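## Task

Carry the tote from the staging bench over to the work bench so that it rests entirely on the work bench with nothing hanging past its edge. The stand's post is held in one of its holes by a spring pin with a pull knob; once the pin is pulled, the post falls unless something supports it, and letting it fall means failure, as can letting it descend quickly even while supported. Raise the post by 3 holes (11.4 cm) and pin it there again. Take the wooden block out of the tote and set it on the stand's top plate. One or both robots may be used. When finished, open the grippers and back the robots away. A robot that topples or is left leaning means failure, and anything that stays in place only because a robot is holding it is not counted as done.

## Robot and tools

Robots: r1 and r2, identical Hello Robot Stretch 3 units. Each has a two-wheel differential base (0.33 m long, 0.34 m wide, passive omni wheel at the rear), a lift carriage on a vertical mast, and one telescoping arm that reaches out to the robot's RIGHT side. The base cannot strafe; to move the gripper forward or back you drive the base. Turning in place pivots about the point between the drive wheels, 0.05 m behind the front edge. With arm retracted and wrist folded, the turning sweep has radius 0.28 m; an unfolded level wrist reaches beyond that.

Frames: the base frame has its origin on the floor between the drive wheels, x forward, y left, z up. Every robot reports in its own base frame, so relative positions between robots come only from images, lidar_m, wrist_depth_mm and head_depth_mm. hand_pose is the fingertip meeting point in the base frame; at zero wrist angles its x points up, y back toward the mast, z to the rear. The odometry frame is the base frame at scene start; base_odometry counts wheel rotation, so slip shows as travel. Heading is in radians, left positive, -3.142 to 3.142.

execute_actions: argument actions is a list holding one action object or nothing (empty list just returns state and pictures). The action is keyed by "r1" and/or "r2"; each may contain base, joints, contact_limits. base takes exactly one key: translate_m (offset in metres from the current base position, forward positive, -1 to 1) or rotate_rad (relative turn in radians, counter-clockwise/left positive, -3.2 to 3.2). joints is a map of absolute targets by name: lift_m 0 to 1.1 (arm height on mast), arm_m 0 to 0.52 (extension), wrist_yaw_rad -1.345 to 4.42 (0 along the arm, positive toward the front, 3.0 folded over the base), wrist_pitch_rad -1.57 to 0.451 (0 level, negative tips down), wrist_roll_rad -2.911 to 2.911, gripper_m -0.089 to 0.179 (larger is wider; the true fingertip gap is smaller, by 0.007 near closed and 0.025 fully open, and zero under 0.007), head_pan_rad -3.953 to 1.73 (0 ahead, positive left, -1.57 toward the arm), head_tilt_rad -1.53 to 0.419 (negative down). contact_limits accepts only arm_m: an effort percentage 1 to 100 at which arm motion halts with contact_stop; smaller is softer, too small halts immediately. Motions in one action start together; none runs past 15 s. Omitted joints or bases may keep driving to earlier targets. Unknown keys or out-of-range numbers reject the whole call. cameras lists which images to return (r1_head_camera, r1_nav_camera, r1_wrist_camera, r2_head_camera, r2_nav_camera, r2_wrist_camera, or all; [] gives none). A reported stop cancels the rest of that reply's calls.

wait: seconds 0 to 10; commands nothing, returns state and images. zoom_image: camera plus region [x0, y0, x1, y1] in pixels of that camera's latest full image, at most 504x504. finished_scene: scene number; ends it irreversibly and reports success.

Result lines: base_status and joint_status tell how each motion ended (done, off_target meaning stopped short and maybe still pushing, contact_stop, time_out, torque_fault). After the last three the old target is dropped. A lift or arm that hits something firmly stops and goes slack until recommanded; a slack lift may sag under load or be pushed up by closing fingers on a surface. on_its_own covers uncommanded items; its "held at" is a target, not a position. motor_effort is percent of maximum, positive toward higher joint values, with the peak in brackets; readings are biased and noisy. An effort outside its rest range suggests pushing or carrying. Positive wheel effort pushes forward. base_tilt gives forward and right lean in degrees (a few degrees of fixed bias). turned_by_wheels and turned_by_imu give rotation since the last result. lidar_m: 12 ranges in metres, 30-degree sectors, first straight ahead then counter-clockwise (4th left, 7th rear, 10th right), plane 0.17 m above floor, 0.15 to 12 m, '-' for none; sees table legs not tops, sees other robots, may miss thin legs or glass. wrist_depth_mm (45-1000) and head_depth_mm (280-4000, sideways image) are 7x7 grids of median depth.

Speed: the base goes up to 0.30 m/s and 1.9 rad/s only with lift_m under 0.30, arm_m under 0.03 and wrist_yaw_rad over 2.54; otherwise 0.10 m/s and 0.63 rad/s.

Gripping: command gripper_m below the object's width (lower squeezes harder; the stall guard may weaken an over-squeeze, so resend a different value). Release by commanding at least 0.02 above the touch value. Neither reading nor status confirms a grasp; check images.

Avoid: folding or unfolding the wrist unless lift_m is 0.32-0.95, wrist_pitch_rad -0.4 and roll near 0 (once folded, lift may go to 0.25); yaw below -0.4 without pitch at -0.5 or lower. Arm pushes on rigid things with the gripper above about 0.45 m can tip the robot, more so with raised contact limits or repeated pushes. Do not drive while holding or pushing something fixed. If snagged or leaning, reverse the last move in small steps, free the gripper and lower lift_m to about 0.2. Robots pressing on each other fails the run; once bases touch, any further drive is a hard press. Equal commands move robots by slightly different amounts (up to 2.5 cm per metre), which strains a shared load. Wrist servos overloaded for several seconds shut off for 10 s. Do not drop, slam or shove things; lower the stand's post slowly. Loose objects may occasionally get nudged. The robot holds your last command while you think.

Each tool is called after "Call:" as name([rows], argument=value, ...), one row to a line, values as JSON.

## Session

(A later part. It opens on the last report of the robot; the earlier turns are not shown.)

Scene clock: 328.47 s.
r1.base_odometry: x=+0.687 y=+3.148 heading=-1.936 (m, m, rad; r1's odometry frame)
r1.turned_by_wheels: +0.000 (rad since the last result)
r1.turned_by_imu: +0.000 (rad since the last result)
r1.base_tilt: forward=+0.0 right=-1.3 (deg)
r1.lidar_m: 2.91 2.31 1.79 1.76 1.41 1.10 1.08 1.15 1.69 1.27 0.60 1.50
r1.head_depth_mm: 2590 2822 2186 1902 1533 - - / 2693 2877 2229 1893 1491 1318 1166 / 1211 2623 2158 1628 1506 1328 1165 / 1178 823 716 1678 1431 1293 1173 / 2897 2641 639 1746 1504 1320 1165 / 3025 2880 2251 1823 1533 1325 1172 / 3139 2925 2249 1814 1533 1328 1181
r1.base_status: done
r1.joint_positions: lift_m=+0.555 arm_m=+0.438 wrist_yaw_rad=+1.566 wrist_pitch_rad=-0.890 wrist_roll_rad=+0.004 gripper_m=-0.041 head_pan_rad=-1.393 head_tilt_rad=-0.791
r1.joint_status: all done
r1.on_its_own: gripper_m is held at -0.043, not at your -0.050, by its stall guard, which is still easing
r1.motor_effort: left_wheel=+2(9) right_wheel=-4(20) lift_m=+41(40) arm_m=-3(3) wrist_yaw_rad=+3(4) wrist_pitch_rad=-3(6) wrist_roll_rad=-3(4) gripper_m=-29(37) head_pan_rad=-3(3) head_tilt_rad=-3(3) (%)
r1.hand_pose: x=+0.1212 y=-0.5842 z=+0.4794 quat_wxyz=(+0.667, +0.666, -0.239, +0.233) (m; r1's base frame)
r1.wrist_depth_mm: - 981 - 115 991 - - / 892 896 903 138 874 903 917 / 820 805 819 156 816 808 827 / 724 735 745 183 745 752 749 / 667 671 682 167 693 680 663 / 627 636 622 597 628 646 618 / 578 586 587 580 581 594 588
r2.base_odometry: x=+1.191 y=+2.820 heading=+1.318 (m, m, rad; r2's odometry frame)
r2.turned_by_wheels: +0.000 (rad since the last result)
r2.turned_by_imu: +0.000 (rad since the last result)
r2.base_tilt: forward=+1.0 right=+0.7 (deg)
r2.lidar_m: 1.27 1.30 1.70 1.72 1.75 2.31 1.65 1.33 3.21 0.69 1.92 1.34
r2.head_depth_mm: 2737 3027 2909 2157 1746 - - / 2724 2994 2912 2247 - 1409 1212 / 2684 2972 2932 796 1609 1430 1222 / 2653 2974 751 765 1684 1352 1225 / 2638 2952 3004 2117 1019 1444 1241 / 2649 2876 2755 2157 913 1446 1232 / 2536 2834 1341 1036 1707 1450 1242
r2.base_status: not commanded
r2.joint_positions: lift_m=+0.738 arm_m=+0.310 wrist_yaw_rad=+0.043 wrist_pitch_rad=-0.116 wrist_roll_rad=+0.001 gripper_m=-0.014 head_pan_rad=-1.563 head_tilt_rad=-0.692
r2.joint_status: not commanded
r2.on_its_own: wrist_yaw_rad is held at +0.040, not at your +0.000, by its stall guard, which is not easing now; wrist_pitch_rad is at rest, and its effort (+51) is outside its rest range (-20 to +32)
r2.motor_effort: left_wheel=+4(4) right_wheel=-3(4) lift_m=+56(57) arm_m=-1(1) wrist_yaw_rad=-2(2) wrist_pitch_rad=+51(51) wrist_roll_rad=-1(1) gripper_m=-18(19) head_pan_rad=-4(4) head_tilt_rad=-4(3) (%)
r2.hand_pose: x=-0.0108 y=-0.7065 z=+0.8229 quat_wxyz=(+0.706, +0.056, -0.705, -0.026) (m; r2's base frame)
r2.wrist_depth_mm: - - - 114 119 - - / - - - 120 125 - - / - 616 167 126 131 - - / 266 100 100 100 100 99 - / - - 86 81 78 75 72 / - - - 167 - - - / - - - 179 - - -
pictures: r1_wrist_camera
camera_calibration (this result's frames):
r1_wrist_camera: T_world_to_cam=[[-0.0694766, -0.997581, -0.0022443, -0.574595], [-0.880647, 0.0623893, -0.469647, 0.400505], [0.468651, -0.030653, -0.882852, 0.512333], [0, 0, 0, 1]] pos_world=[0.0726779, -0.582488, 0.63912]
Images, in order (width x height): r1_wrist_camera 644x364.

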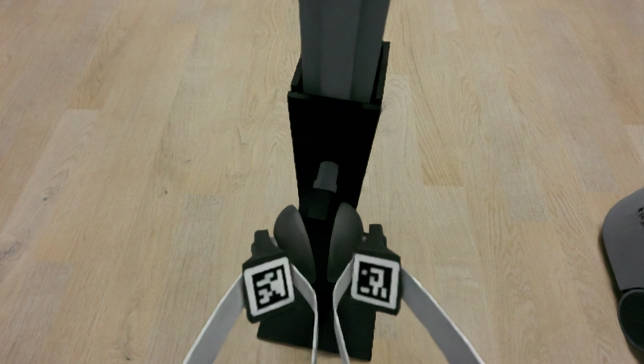

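Call:
execute_actions([
  {"r1":{"joints":{"gripper_m":0.042,"arm_m":0.441,"lift_m":0.564}},"r2":{"joints":{"lift_m":0.725}}},
], cameras=[])

Call:
execute_actions([
  {"r1":{"base":{"translate_m":0.025}}},
], cameras=[])

Call:
execute_actions([
  {"r1":{"joints":{"gripper_m":-0.024}},"r2":{"joints":{"lift_m":0.739}}},
], cameras=["r1_wrist_camera"])

Call:
execute_actions([
  {"r1":{"base":{"translate_m":-0.015},"joints":{"arm_m":0.439}}},
], cameras=["r1_wrist_camera"])

Scene clock: 335.63 s.
r1.base_odometry: x=+0.687 y=+3.148 heading=-1.936 (m, m, rad; r1's odometry frame)
r1.turned_by_wheels: +0.000 (rad since the last result)
r1.turned_by_imu: -0.002 (rad since the last result)
r1.base_tilt: forward=+0.1 right=-1.3 (deg)
r1.lidar_m: 2.93 2.30 1.79 1.76 1.41 1.10 1.08 1.15 1.69 1.27 0.61 1.51
r1.head_depth_mm: 2618 2797 2223 1836 - - - / 2681 2867 2207 1909 1498 1319 1166 / 1189 2648 2130 1642 1496 1318 1163 / 1207 830 717 1679 1120 1293 1168 / 2923 874 638 1715 1508 1317 1180 / 3070 2836 2239 1803 1531 1328 1172 / 3112 2974 2246 1826 1542 1331 1175
r1.base_status: not commanded
r1.joint_positions: lift_m=+0.564 arm_m=+0.441 wrist_yaw_rad=+1.571 wrist_pitch_rad=-0.908 wrist_roll_rad=+0.004 gripper_m=+0.042 head_pan_rad=-1.393 head_tilt_rad=-0.791
r1.joint_status: all done
r1.motor_effort: left_wheel=+1(2) right_wheel=-2(4) lift_m=+47(49) arm_m=+3(5) wrist_yaw_rad=-1(4) wrist_pitch_rad=+3(3) wrist_roll_rad=-3(3) gripper_m=+0(86) head_pan_rad=-2(3) head_tilt_rad=-3(3) (%)
r1.hand_pose: x=+0.1174 y=-0.5858 z=+0.4857 quat_wxyz=(+0.668, +0.669, -0.231, +0.229) (m; r1's base frame)
r1.wrist_depth_mm: 993 996 996 116 - - - / 881 876 887 142 890 906 910 / 811 800 816 161 831 816 822 / 738 739 746 202 740 748 742 / 671 680 696 337 683 692 669 / 628 628 638 609 639 645 627 / 582 589 588 582 592 596 591
r2.base_odometry: x=+1.191 y=+2.820 heading=+1.318 (m, m, rad; r2's odometry frame)
r2.turned_by_wheels: +0.000 (rad since the last result)
r2.turned_by_imu: -0.001 (rad since the last result)
r2.base_tilt: forward=+0.9 right=+0.7 (deg)
r2.lidar_m: 1.27 1.30 1.70 1.72 1.76 2.31 1.65 1.32 3.23 0.69 1.92 1.34
r2.head_depth_mm: 2730 3060 2881 2166 1736 - - / 2722 3043 2922 2255 - 1419 1219 / 2687 2998 2925 2111 - 1419 1219 / 2674 3000 752 770 1690 1359 1219 / 2653 2933 2994 2137 1592 1439 1228 / 2644 2908 2743 2124 1541 1451 1243 / 2538 2831 1339 1037 1717 1461 1244
r2.base_status: not commanded
r2.joint_positions: lift_m=+0.725 arm_m=+0.310 wrist_yaw_rad=+0.042 wrist_pitch_rad=-0.076 wrist_roll_rad=+0.001 gripper_m=-0.014 head_pan_rad=-1.563 head_tilt_rad=-0.692
r2.joint_status: all done
r2.on_its_own: wrist_yaw_rad is held at +0.040, not at your +0.000, by its stall guard, which is not easing now; wrist_pitch_rad is at rest, and its effort (+33) is outside its rest range (-20 to +32)
r2.motor_effort: left_wheel=+4(4) right_wheel=-4(4) lift_m=+33(51) arm_m=-1(1) wrist_yaw_rad=-2(2) wrist_pitch_rad=+33(51) wrist_roll_rad=-1(1) gripper_m=-18(20) head_pan_rad=-4(5) head_tilt_rad=-4(4) (%)
r2.hand_pose: x=-0.0107 y=-0.7085 z=+0.8202 quat_wxyz=(+0.707, +0.042, -0.706, -0.012) (m; r2's base frame)
r2.wrist_depth_mm: - - - 117 121 - - / - - - 122 127 - - / - 728 169 127 131 - - / 111 91 91 91 90 90 99 / - - - 154 78 75 71 / - - - 164 - - - / - - - 175 - - -
pictures: none
No camera images: the call's "cameras" was empty. Leave "cameras" out to get every camera's image.

Scene clock: 336.73 s.
r1.base_odometry: x=+0.679 y=+3.125 heading=-1.937 (m, m, rad; r1's odometry frame)
r1.turned_by_wheels: +0.000 (rad since the last result)
r1.turned_by_imu: +0.000 (rad since the last result)
r1.base_tilt: forward=+0.1 right=-1.3 (deg)
r1.lidar_m: 2.90 2.31 1.79 1.76 1.45 1.12 1.11 1.18 1.73 0.60 0.60 1.48
r1.head_depth_mm: 2636 2837 2204 1850 - - - / 2634 2733 2223 1892 1500 1322 1167 / 1179 2572 1782 1627 1490 1318 1166 / 2748 822 661 1627 1056 1286 1170 / 2961 2842 658 1839 1530 1337 1176 / 2977 2870 2242 1830 1537 1325 1175 / 3120 2884 2251 1837 1543 1328 1170
r1.base_status: done
r1.joint_positions: lift_m=+0.564 arm_m=+0.441 wrist_yaw_rad=+1.570 wrist_pitch_rad=-0.911 wrist_roll_rad=+0.004 gripper_m=+0.042 head_pan_rad=-1.393 head_tilt_rad=-0.791
r1.joint_status: not commanded
r1.motor_effort: left_wheel=-2(6) right_wheel=+4(5) lift_m=+46(47) arm_m=+3(3) wrist_yaw_rad=+0(1) wrist_pitch_rad=+3(4) wrist_roll_rad=-3(3) gripper_m=+0(0) head_pan_rad=-2(2) head_tilt_rad=-3(3) (%)
r1.hand_pose: x=+0.1166 y=-0.5859 z=+0.4853 quat_wxyz=(+0.669, +0.669, -0.230, +0.227) (m; r1's base frame)
r1.wrist_depth_mm: 962 983 984 90 960 - - / 883 884 896 108 880 916 915 / 785 807 801 131 806 811 813 / 735 734 728 158 742 742 754 / 684 672 704 196 687 692 674 / 639 631 633 596 636 639 639 / 585 592 589 586 595 582 591
r2.base_odometry: x=+1.191 y=+2.820 heading=+1.318 (m, m, rad; r2's odometry frame)
r2.turned_by_wheels: +0.000 (rad since the last result)
r2.turned_by_imu: +0.000 (rad since the last result)
r2.base_tilt: forward=+1.0 right=+0.6 (deg)
r2.lidar_m: 1.27 1.30 1.70 1.72 1.76 2.32 1.65 1.32 3.23 0.69 1.92 1.34
r2.head_depth_mm: 2732 3030 2894 2130 1741 - - / 2701 3036 2932 2235 - 1422 1218 / 2669 3010 2926 2109 - 1430 1216 / 2683 2980 752 770 1604 1362 1222 / 2659 2916 3023 2130 976 1446 1231 / 2650 2842 1558 1632 1573 1453 1238 / 2581 2838 1362 2088 1724 1464 1242
r2.base_status: not commanded
r2.joint_positions: lift_m=+0.725 arm_m=+0.310 wrist_yaw_rad=+0.042 wrist_pitch_rad=-0.076 wrist_roll_rad=+0.001 gripper_m=-0.014 head_pan_rad=-1.563 head_tilt_rad=-0.692
r2.joint_status: not commanded
r2.on_its_own: wrist_yaw_rad is held at +0.040, not at your +0.000, by its stall guard, which is not easing now; wrist_pitch_rad is at rest, and its effort (+33) is outside its rest range (-20 to +32)
r2.motor_effort: left_wheel=+3(4) right_wheel=-4(4) lift_m=+33(33) arm_m=+0(0) wrist_yaw_rad=-2(2) wrist_pitch_rad=+33(33) wrist_roll_rad=-1(1) gripper_m=-19(20) head_pan_rad=-5(5) head_tilt_rad=-4(4) (%)
r2.hand_pose: x=-0.0107 y=-0.7085 z=+0.8202 quat_wxyz=(+0.707, +0.042, -0.706, -0.012) (m; r2's base frame)
r2.wrist_depth_mm: - - 802 117 121 - - / - - - 122 127 - - / - 755 168 127 132 - - / 111 91 90 91 90 90 100 / - - - 155 78 75 72 / - - - 165 - - - / - - - 176 - - -
pictures: none
No camera images: the call's "cameras" was empty. Leave "cameras" out to get every camera's image.

Scene clock: 337.87 s.
r1.base_odometry: x=+0.679 y=+3.125 heading=-1.936 (m, m, rad; r1's odometry frame)
r1.turned_by_wheels: +0.000 (rad since the last result)
r1.turned_by_imu: +0.000 (rad since the last result)
r1.base_tilt: forward=+0.1 right=-1.4 (deg)
r1.lidar_m: 2.89 2.30 1.79 1.76 1.45 1.12 1.11 1.18 1.73 0.60 0.60 1.48
r1.head_depth_mm: 2631 2817 2189 1870 - - - / 2659 2733 2213 1851 1503 1323 1166 / 1178 2512 1770 1634 1500 1322 1170 / 2717 812 661 1620 1069 1294 1172 / 2998 2884 664 1795 1529 1324 1168 / 3040 2888 2234 1826 1537 1333 1175 / 3161 2906 2242 1828 1541 1328 1174
r1.base_status: not commanded
r1.joint_positions: lift_m=+0.564 arm_m=+0.441 wrist_yaw_rad=+1.569 wrist_pitch_rad=-0.911 wrist_roll_rad=+0.004 gripper_m=-0.023 head_pan_rad=-1.393 head_tilt_rad=-0.791
r1.joint_status: all done
r1.motor_effort: left_wheel=+0(2) right_wheel=-1(4) lift_m=+46(46) arm_m=+3(3) wrist_yaw_rad=+1(2) wrist_pitch_rad=+3(4) wrist_roll_rad=-3(3) gripper_m=-25(100) head_pan_rad=-2(2) head_tilt_rad=-3(3) (%)
r1.hand_pose: x=+0.1166 y=-0.5861 z=+0.4853 quat_wxyz=(+0.669, +0.669, -0.231, +0.227) (m; r1's base frame)
r1.wrist_depth_mm: 986 993 976 89 959 - 992 / 901 870 897 107 881 905 896 / 814 804 801 131 803 821 825 / 736 740 733 158 748 752 758 / 681 674 696 165 699 699 668 / 625 630 631 436 652 641 632 / 585 590 584 579 589 584 586
r2.base_odometry: x=+1.191 y=+2.820 heading=+1.318 (m, m, rad; r2's odometry frame)
r2.turned_by_wheels: +0.000 (rad since the last result)
r2.turned_by_imu: +0.000 (rad since the last result)
r2.base_tilt: forward=+1.0 right=+0.7 (deg)
r2.lidar_m: 1.27 1.29 1.71 1.72 1.76 2.31 1.64 1.33 3.22 0.69 1.91 1.34
r2.head_depth_mm: 2763 3063 2866 2139 1750 - - / 2719 3046 2899 2237 - 1408 1211 / 2718 3014 2964 793 1599 1433 1221 / 2662 2946 752 766 1599 1356 1225 / 2643 2960 3003 2138 1587 1445 1235 / 2618 2839 2621 1637 1577 1453 1239 / 2568 2884 1366 2093 1713 1453 1237
r2.base_status: not commanded
r2.joint_positions: lift_m=+0.738 arm_m=+0.310 wrist_yaw_rad=+0.043 wrist_pitch_rad=-0.117 wrist_roll_rad=+0.001 gripper_m=-0.014 head_pan_rad=-1.563 head_tilt_rad=-0.692
r2.joint_status: all done
r2.on_its_own: wrist_yaw_rad is held at +0.040, not at your +0.000, by its stall guard, which is not easing now; wrist_pitch_rad is at rest, and its effort (+51) is outside its rest range (-20 to +32)
r2.motor_effort: left_wheel=+3(4) right_wheel=-4(4) lift_m=+56(56) arm_m=+0(1) wrist_yaw_rad=-2(2) wrist_pitch_rad=+51(53) wrist_roll_rad=-1(1) gripper_m=-19(18) head_pan_rad=-4(4) head_tilt_rad=-3(4) (%)
r2.hand_pose: x=-0.0108 y=-0.7065 z=+0.8233 quat_wxyz=(+0.706, +0.056, -0.705, -0.027) (m; r2's base frame)
r2.wrist_depth_mm: - - 808 114 118 - - / - - 848 120 126 - - / - 672 167 126 131 - - / 265 100 100 100 99 100 - / - - 86 81 78 75 72 / - - - 166 - - - / - - 999 180 - - -
pictures: r1_wrist_camera
camera_calibration (this result's frames):
r1_wrist_camera: T_world_to_cam=[[-0.0663941, -0.997793, -0.000868337, -0.577923], [-0.890616, 0.0596547, -0.450826, 0.389763], [0.449883, -0.0291588, -0.892611, 0.527392], [0, 0, 0, 1]] pos_world=[0.0714937, -0.584521, 0.645969]
Images, in order (width x height): r1_wrist_camera 644x364.

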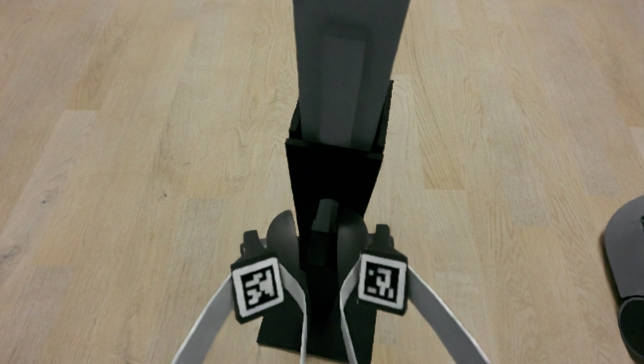

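Scene clock: 339.03 s.
r1.base_odometry: x=+0.684 y=+3.139 heading=-1.936 (m, m, rad; r1's odometry frame)
r1.turned_by_wheels: +0.000 (rad since the last result)
r1.turned_by_imu: +0.000 (rad since the last result)
r1.base_tilt: forward=+0.2 right=-1.3 (deg)
r1.lidar_m: 2.91 2.30 1.79 1.77 1.43 1.11 1.09 1.16 1.70 0.62 0.60 1.49
r1.head_depth_mm: 2611 2802 2183 1847 - - - / 2701 2876 2209 1908 1499 1317 1163 / 1184 2549 2158 1626 1509 1325 1170 / 1201 815 691 1678 1276 1287 1169 / 2947 2757 653 1767 1499 1321 1162 / 3032 2926 2232 1824 1542 1328 1175 / 3102 2882 2258 1820 1530 1332 1180
r1.base_status: done
r1.joint_positions: lift_m=+0.564 arm_m=+0.439 wrist_yaw_rad=+1.567 wrist_pitch_rad=-0.881 wrist_roll_rad=+0.004 gripper_m=-0.020 head_pan_rad=-1.393 head_tilt_rad=-0.791
r1.joint_status: all done
r1.motor_effort: left_wheel=+4(7) right_wheel=-8(13) lift_m=+45(45) arm_m=-3(5) wrist_yaw_rad=+3(3) wrist_pitch_rad=-5(5) wrist_roll_rad=-3(3) gripper_m=-20(24) head_pan_rad=-2(2) head_tilt_rad=-4(3) (%)
r1.hand_pose: x=+0.1231 y=-0.5851 z=+0.4896 quat_wxyz=(+0.666, +0.665, -0.241, +0.236) (m; r1's base frame)
r1.wrist_depth_mm: - - - 102 - - - / 918 944 929 121 915 945 945 / 834 809 836 143 851 838 836 / 746 748 765 176 761 768 760 / 697 693 701 165 690 693 681 / 631 638 645 450 657 646 644 / 592 585 595 588 598 599 593
r2.base_odometry: x=+1.191 y=+2.820 heading=+1.318 (m, m, rad; r2's odometry frame)
r2.turned_by_wheels: +0.000 (rad since the last result)
r2.turned_by_imu: +0.000 (rad since the last result)
r2.base_tilt: forward=+1.0 right=+0.7 (deg)
r2.lidar_m: 1.27 1.30 1.70 1.72 1.76 2.31 1.65 1.32 3.23 0.69 1.92 1.34
r2.head_depth_mm: 2721 3058 2876 2143 1744 - - / 2687 3040 2925 2261 - 1404 1215 / 2688 2999 2947 796 1617 1439 1223 / 2668 3004 750 764 1598 1361 1225 / 2673 2935 2993 2153 1598 1451 1232 / 2601 2904 2623 1760 1529 1455 1235 / 2549 2839 1340 994 1711 1449 1239
r2.base_status: not commanded
r2.joint_positions: lift_m=+0.738 arm_m=+0.310 wrist_yaw_rad=+0.043 wrist_pitch_rad=-0.117 wrist_roll_rad=+0.001 gripper_m=-0.014 head_pan_rad=-1.563 head_tilt_rad=-0.692
r2.joint_status: not commanded
r2.on_its_own: wrist_yaw_rad is held at +0.040, not at your +0.000, by its stall guard, which is not easing now; wrist_pitch_rad is at rest, and its effort (+51) is outside its rest range (-20 to +32)
r2.motor_effort: left_wheel=+3(3) right_wheel=-4(3) lift_m=+56(56) arm_m=+0(0) wrist_yaw_rad=-2(2) wrist_pitch_rad=+51(51) wrist_roll_rad=-1(1) gripper_m=-18(19) head_pan_rad=-5(4) head_tilt_rad=-4(4) (%)
r2.hand_pose: x=-0.0108 y=-0.7065 z=+0.8233 quat_wxyz=(+0.706, +0.056, -0.705, -0.027) (m; r2's base frame)
r2.wrist_depth_mm: - - - 114 118 - - / - - - 120 125 - - / - 661 166 126 131 - - / 257 100 100 100 100 99 - / - - 86 81 78 75 72 / - - - 167 - - - / - - 976 179 - - -
pictures: r1_wrist_camera
camera_calibration (this result's frames):
r1_wrist_camera: T_world_to_cam=[[-0.0688326, -0.997624, -0.00283205, -0.57512], [-0.8764, 0.0618244, -0.4776, 0.410079], [0.47664, -0.0303924, -0.878573, 0.517453], [0, 0, 0, 1]] pos_world=[0.0731677, -0.58338, 0.648845]
Images, in order (width x height): r1_wrist_camera 644x364.

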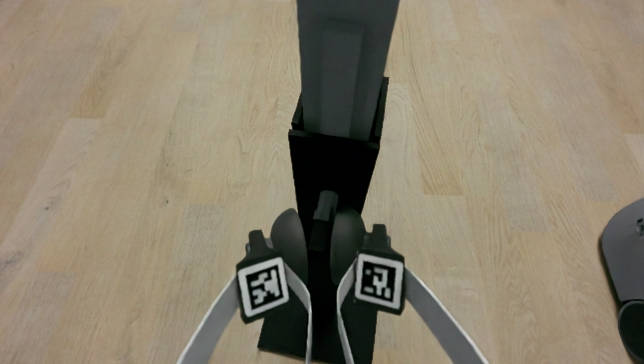

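Call:
execute_actions([
  {"r1":{"base":{"translate_m":-0.14},"joints":{"gripper_m":0.06}},"r2":{"joints":{"lift_m":0.72}}},
], cameras=[])

Call:
execute_actions([
  {"r1":{"joints":{"arm_m":0.306,"lift_m":0.372,"wrist_yaw_rad":1.0,"wrist_pitch_rad":0,"wrist_roll_rad":1.57}}},
], cameras=[])

Call:
execute_actions([
  {"r1":{"base":{"translate_m":0.078}}},
], cameras=["r1_wrist_camera","r1_head_camera"])

Call:
execute_actions([
  {"r1":{"joints":{"gripper_m":-0.02}},"r2":{"joints":{"lift_m":0.739}}},
], cameras=["r1_wrist_camera"])

Call:
execute_actions([
  {"r1":{"base":{"translate_m":-0.015},"joints":{"arm_m":0.303}}},
], cameras=["r1_wrist_camera"])

Scene clock: 351.40 s.
r1.base_odometry: x=+0.734 y=+3.270 heading=-1.936 (m, m, rad; r1's odometry frame)
r1.turned_by_wheels: +0.000 (rad since the last result)
r1.turned_by_imu: -0.001 (rad since the last result)
r1.base_tilt: forward=+0.1 right=-1.3 (deg)
r1.lidar_m: 1.63 2.32 1.80 1.77 1.25 0.97 0.95 1.01 1.49 1.29 0.65 1.63
r1.head_depth_mm: 2609 2755 2199 1833 - - - / 2710 2827 2210 1907 1511 1316 1169 / 2698 2902 2226 1799 1491 1312 1165 / 1223 2776 2161 1676 1527 1322 1163 / 1209 880 2106 1743 1503 1292 1173 / 2983 874 700 1672 1486 1317 1172 / 3107 2930 684 1821 1542 1331 1176
r1.base_status: done
r1.joint_positions: lift_m=+0.564 arm_m=+0.439 wrist_yaw_rad=+1.568 wrist_pitch_rad=-0.906 wrist_roll_rad=+0.004 gripper_m=+0.060 head_pan_rad=-1.393 head_tilt_rad=-0.791
r1.joint_status: all done
r1.motor_effort: left_wheel=+1(5) right_wheel=-1(15) lift_m=+44(44) arm_m=-3(3) wrist_yaw_rad=+1(3) wrist_pitch_rad=+2(7) wrist_roll_rad=-3(3) gripper_m=+0(88) head_pan_rad=-2(2) head_tilt_rad=-4(4) (%)
r1.hand_pose: x=+0.1177 y=-0.5848 z=+0.4860 quat_wxyz=(+0.669, +0.668, -0.233, +0.228) (m; r1's base frame)
r1.wrist_depth_mm: - 993 999 257 998 - - / 877 897 898 863 903 899 910 / 801 818 820 788 818 815 804 / 746 739 740 713 748 747 654 / 681 683 697 666 703 694 640 / 624 628 - 637 - 637 631 / 575 585 588 595 594 594 591
r2.base_odometry: x=+1.191 y=+2.820 heading=+1.318 (m, m, rad; r2's odometry frame)
r2.turned_by_wheels: +0.000 (rad since the last result)
r2.turned_by_imu: -0.001 (rad since the last result)
r2.base_tilt: forward=+1.0 right=+0.6 (deg)
r2.lidar_m: 1.27 1.30 1.70 1.72 1.76 2.30 1.65 1.32 3.22 0.69 1.28 1.34
r2.head_depth_mm: 2742 3048 2902 2147 1715 - - / 2698 3018 2946 2247 - 1421 1215 / 2702 3016 2967 2103 - 1433 1227 / 2660 2963 753 772 1689 1365 1227 / 2629 2959 3011 2140 1747 1442 1228 / 2625 2935 3068 2225 1581 1451 1237 / 2604 2806 2648 2160 907 1456 1238
r2.base_status: not commanded
r2.joint_positions: lift_m=+0.720 arm_m=+0.310 wrist_yaw_rad=+0.041 wrist_pitch_rad=-0.060 wrist_roll_rad=+0.001 gripper_m=-0.014 head_pan_rad=-1.563 head_tilt_rad=-0.692
r2.joint_status: all done
r2.on_its_own: wrist_yaw_rad is held at +0.040, not at your +0.000, by its stall guard, which is not easing now
r2.motor_effort: left_wheel=+3(4) right_wheel=-4(4) lift_m=+30(49) arm_m=+0(1) wrist_yaw_rad=+0(2) wrist_pitch_rad=+26(51) wrist_roll_rad=-1(1) gripper_m=-18(19) head_pan_rad=-4(4) head_tilt_rad=-5(5) (%)
r2.hand_pose: x=-0.0110 y=-0.7092 z=+0.8195 quat_wxyz=(+0.707, +0.036, -0.706, -0.007) (m; r2's base frame)
r2.wrist_depth_mm: - - - 118 123 - - / - - - 123 129 - - / - 792 170 128 132 - - / 304 90 86 86 86 86 86 / - - - 155 - - - / - - - 165 - - - / - - - 174 - - -
pictures: none
No camera images: the call's "cameras" was empty. Leave "cameras" out to get every camera's image.

Scene clock: 353.97 s.
r1.base_odometry: x=+0.734 y=+3.270 heading=-1.936 (m, m, rad; r1's odometry frame)
r1.turned_by_wheels: +0.000 (rad since the last result)
r1.turned_by_imu: -0.001 (rad since the last result)
r1.base_tilt: forward=+0.2 right=-1.3 (deg)
r1.lidar_m: 1.63 2.32 1.81 1.77 1.24 0.97 0.95 1.02 1.49 1.29 0.65 1.63
r1.head_depth_mm: 2574 2767 2214 1794 1516 1321 1167 / 2690 2877 2213 1796 1554 1298 1173 / 2704 2884 2229 1762 1562 1291 1175 / 1232 2769 2163 1674 1563 1334 1173 / 1219 882 2073 1728 1461 1291 1172 / 2985 877 701 1691 1473 1322 1172 / 3123 2887 684 1826 1543 1329 1179
r1.base_status: not commanded
r1.joint_positions: lift_m=+0.372 arm_m=+0.306 wrist_yaw_rad=+1.001 wrist_pitch_rad=-0.024 wrist_roll_rad=+1.568 gripper_m=+0.060 head_pan_rad=-1.393 head_tilt_rad=-0.791
r1.joint_status: all done
r1.motor_effort: left_wheel=+1(1) right_wheel=-1(1) lift_m=+34(38) arm_m=-3(2) wrist_yaw_rad=+0(2) wrist_pitch_rad=+7(8) wrist_roll_rad=+1(2) gripper_m=+1(1) head_pan_rad=-2(3) head_tilt_rad=-3(3) (%)
r1.hand_pose: x=+0.1939 y=-0.5891 z=+0.4805 quat_wxyz=(+0.007, +0.480, -0.877, -0.010) (m; r1's base frame)
r1.wrist_depth_mm: - - - - - 776 540 / - - - - - 796 540 / - - - - - 792 543 / - - - - - 804 553 / - - - - - 273 278 / 259 262 - 262 - 677 509 / - - - - - 789 559
r2.base_odometry: x=+1.191 y=+2.820 heading=+1.318 (m, m, rad; r2's odometry frame)
r2.turned_by_wheels: +0.000 (rad since the last result)
r2.turned_by_imu: +0.000 (rad since the last result)
r2.base_tilt: forward=+0.9 right=+0.7 (deg)
r2.lidar_m: 1.27 1.30 1.71 1.72 1.75 2.31 1.65 1.32 3.24 0.69 1.28 1.34
r2.head_depth_mm: 2716 3081 2904 2140 1699 - - / 2714 3019 2911 2236 - 1431 1216 / 2700 2987 2961 2110 - 1437 1220 / 2672 2960 756 770 1701 1365 1224 / 2661 2945 3014 2137 1756 1448 1235 / 2629 2904 3051 2249 1601 1451 1246 / 2607 2880 2651 1748 1055 1457 1239
r2.base_status: not commanded
r2.joint_positions: lift_m=+0.720 arm_m=+0.310 wrist_yaw_rad=+0.041 wrist_pitch_rad=-0.060 wrist_roll_rad=+0.001 gripper_m=-0.014 head_pan_rad=-1.563 head_tilt_rad=-0.692
r2.joint_status: not commanded
r2.on_its_own: wrist_yaw_rad is held at +0.040, not at your +0.000, by its stall guard, which is not easing now
r2.motor_effort: left_wheel=+3(3) right_wheel=-4(3) lift_m=+30(30) arm_m=+0(1) wrist_yaw_rad=-1(1) wrist_pitch_rad=+26(26) wrist_roll_rad=-1(1) gripper_m=-18(19) head_pan_rad=-4(4) head_tilt_rad=-5(4) (%)
r2.hand_pose: x=-0.0110 y=-0.7092 z=+0.8195 quat_wxyz=(+0.707, +0.036, -0.706, -0.007) (m; r2's base frame)
r2.wrist_depth_mm: - - - 118 123 - - / - - - 123 129 - - / - - 170 127 132 - - / 864 90 86 86 86 86 86 / - 927 - 155 - - - / 609 - - 163 - - - / - - - 174 - - -
pictures: none
No camera images: the call's "cameras" was empty. Leave "cameras" out to get every camera's image.

Scene clock: 355.70 s.
r1.base_odometry: x=+0.706 y=+3.197 heading=-1.936 (m, m, rad; r1's odometry frame)
r1.turned_by_wheels: +0.000 (rad since the last result)
r1.turned_by_imu: +0.000 (rad since the last result)
r1.base_tilt: forward=+0.1 right=-1.4 (deg)
r1.lidar_m: 1.57 2.31 1.80 1.77 1.35 1.05 1.03 1.10 1.61 1.27 0.62 1.55
r1.head_depth_mm: 2637 2793 2195 1811 1533 1312 1161 / 2671 2842 2204 1791 1568 1296 1168 / 1323 2731 2166 1694 1573 1300 1168 / 1190 2642 2102 1695 1561 1308 1172 / 2877 845 677 1687 1119 1286 1175 / 3002 2870 670 1800 1549 1326 1171 / 3131 2911 2253 1818 1548 1336 1170
r1.base_status: done
r1.joint_positions: lift_m=+0.372 arm_m=+0.306 wrist_yaw_rad=+1.001 wrist_pitch_rad=-0.024 wrist_roll_rad=+1.568 gripper_m=+0.060 head_pan_rad=-1.393 head_tilt_rad=-0.791
r1.joint_status: not commanded
r1.motor_effort: left_wheel=+1(6) right_wheel=-1(4) lift_m=+34(34) arm_m=-3(3) wrist_yaw_rad=-1(1) wrist_pitch_rad=+7(7) wrist_roll_rad=+1(1) gripper_m=+0(1) head_pan_rad=-2(3) head_tilt_rad=-3(3) (%)
r1.hand_pose: x=+0.1939 y=-0.5891 z=+0.4805 quat_wxyz=(+0.007, +0.480, -0.877, -0.010) (m; r1's base frame)
r1.wrist_depth_mm: - - - - - 775 539 / - - - - - 780 536 / - - - - - 794 540 / - - - - - 798 543 / - 193 194 189 194 195 198 / - - - - - 718 534 / - - - - - 775 556
r2.base_odometry: x=+1.191 y=+2.820 heading=+1.318 (m, m, rad; r2's odometry frame)
r2.turned_by_wheels: +0.000 (rad since the last result)
r2.turned_by_imu: +0.000 (rad since the last result)
r2.base_tilt: forward=+0.9 right=+0.7 (deg)
r2.lidar_m: 1.27 1.30 1.70 1.71 1.76 2.32 1.66 1.33 3.23 0.69 1.29 1.34
r2.head_depth_mm: 2742 3019 2885 2157 1706 - - / 2711 3013 2938 2258 - 1426 1220 / 2699 3007 2939 2114 - 1433 1220 / 2669 2968 752 770 1653 1361 1227 / 2643 2987 3000 2142 1633 1443 1236 / 2642 2907 3039 2153 1084 1456 1231 / 2539 2829 1478 2020 1617 1459 1237
r2.base_status: not commanded
r2.joint_positions: lift_m=+0.720 arm_m=+0.310 wrist_yaw_rad=+0.041 wrist_pitch_rad=-0.060 wrist_roll_rad=+0.001 gripper_m=-0.014 head_pan_rad=-1.563 head_tilt_rad=-0.692
r2.joint_status: not commanded
r2.on_its_own: wrist_yaw_rad is held at +0.040, not at your +0.000, by its stall guard, which is not easing now
r2.motor_effort: left_wheel=+3(3) right_wheel=-3(4) lift_m=+30(30) arm_m=-1(0) wrist_yaw_rad=-1(1) wrist_pitch_rad=+26(26) wrist_roll_rad=-1(1) gripper_m=-20(19) head_pan_rad=-4(4) head_tilt_rad=-4(5) (%)
r2.hand_pose: x=-0.0110 y=-0.7092 z=+0.8195 quat_wxyz=(+0.707, +0.036, -0.706, -0.007) (m; r2's base frame)
r2.wrist_depth_mm: - - - 118 123 - - / - - - 123 129 - - / - - 170 128 133 - - / - 90 86 86 86 86 86 / - 787 - 155 - - - / - - - 164 - - - / 488 - - 174 - - -
pictures: r1_head_camera (sideways: a quarter turn clockwise sets it upright), r1_wrist_camera
camera_calibration (this result's frames):
r1_head_camera: T_world_to_cam=[[-0.149092, 0.710493, -0.687729, 0.915566], [0.978182, 0.207734, 0.0025516, -0.00425016], [0.144678, -0.672344, -0.725963, 0.904814], [0, 0, 0, 1]] pos_world=[0.00975421, -0.0412737, 1.28653]
r1_wrist_camera: T_world_to_cam=[[-0.0287106, 0.0713949, -0.997035, 0.525414], [0.371127, 0.926911, 0.0556865, 0.479554], [0.928138, -0.368428, -0.0531087, -0.207693], [0, 0, 0, 1]] pos_world=[0.0298776, -0.558536, 0.486121]
Images, in order (width x height): r1_head_camera 896x504, r1_wrist_camera 644x364.

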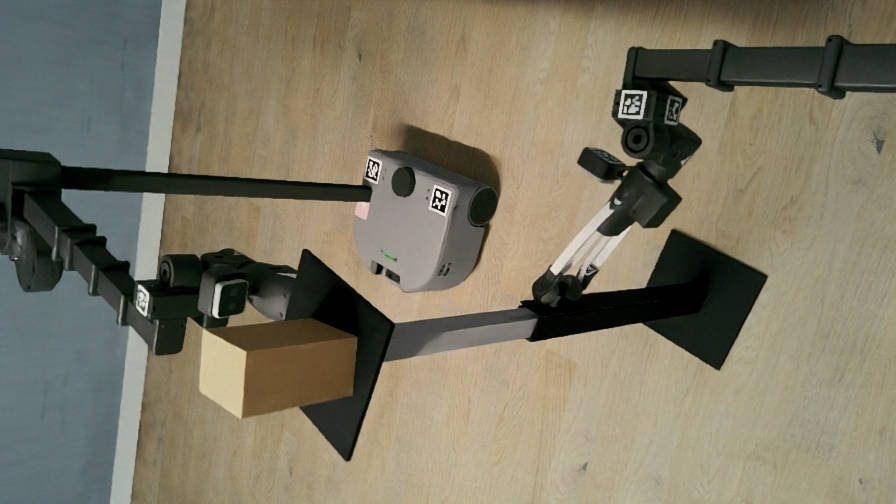

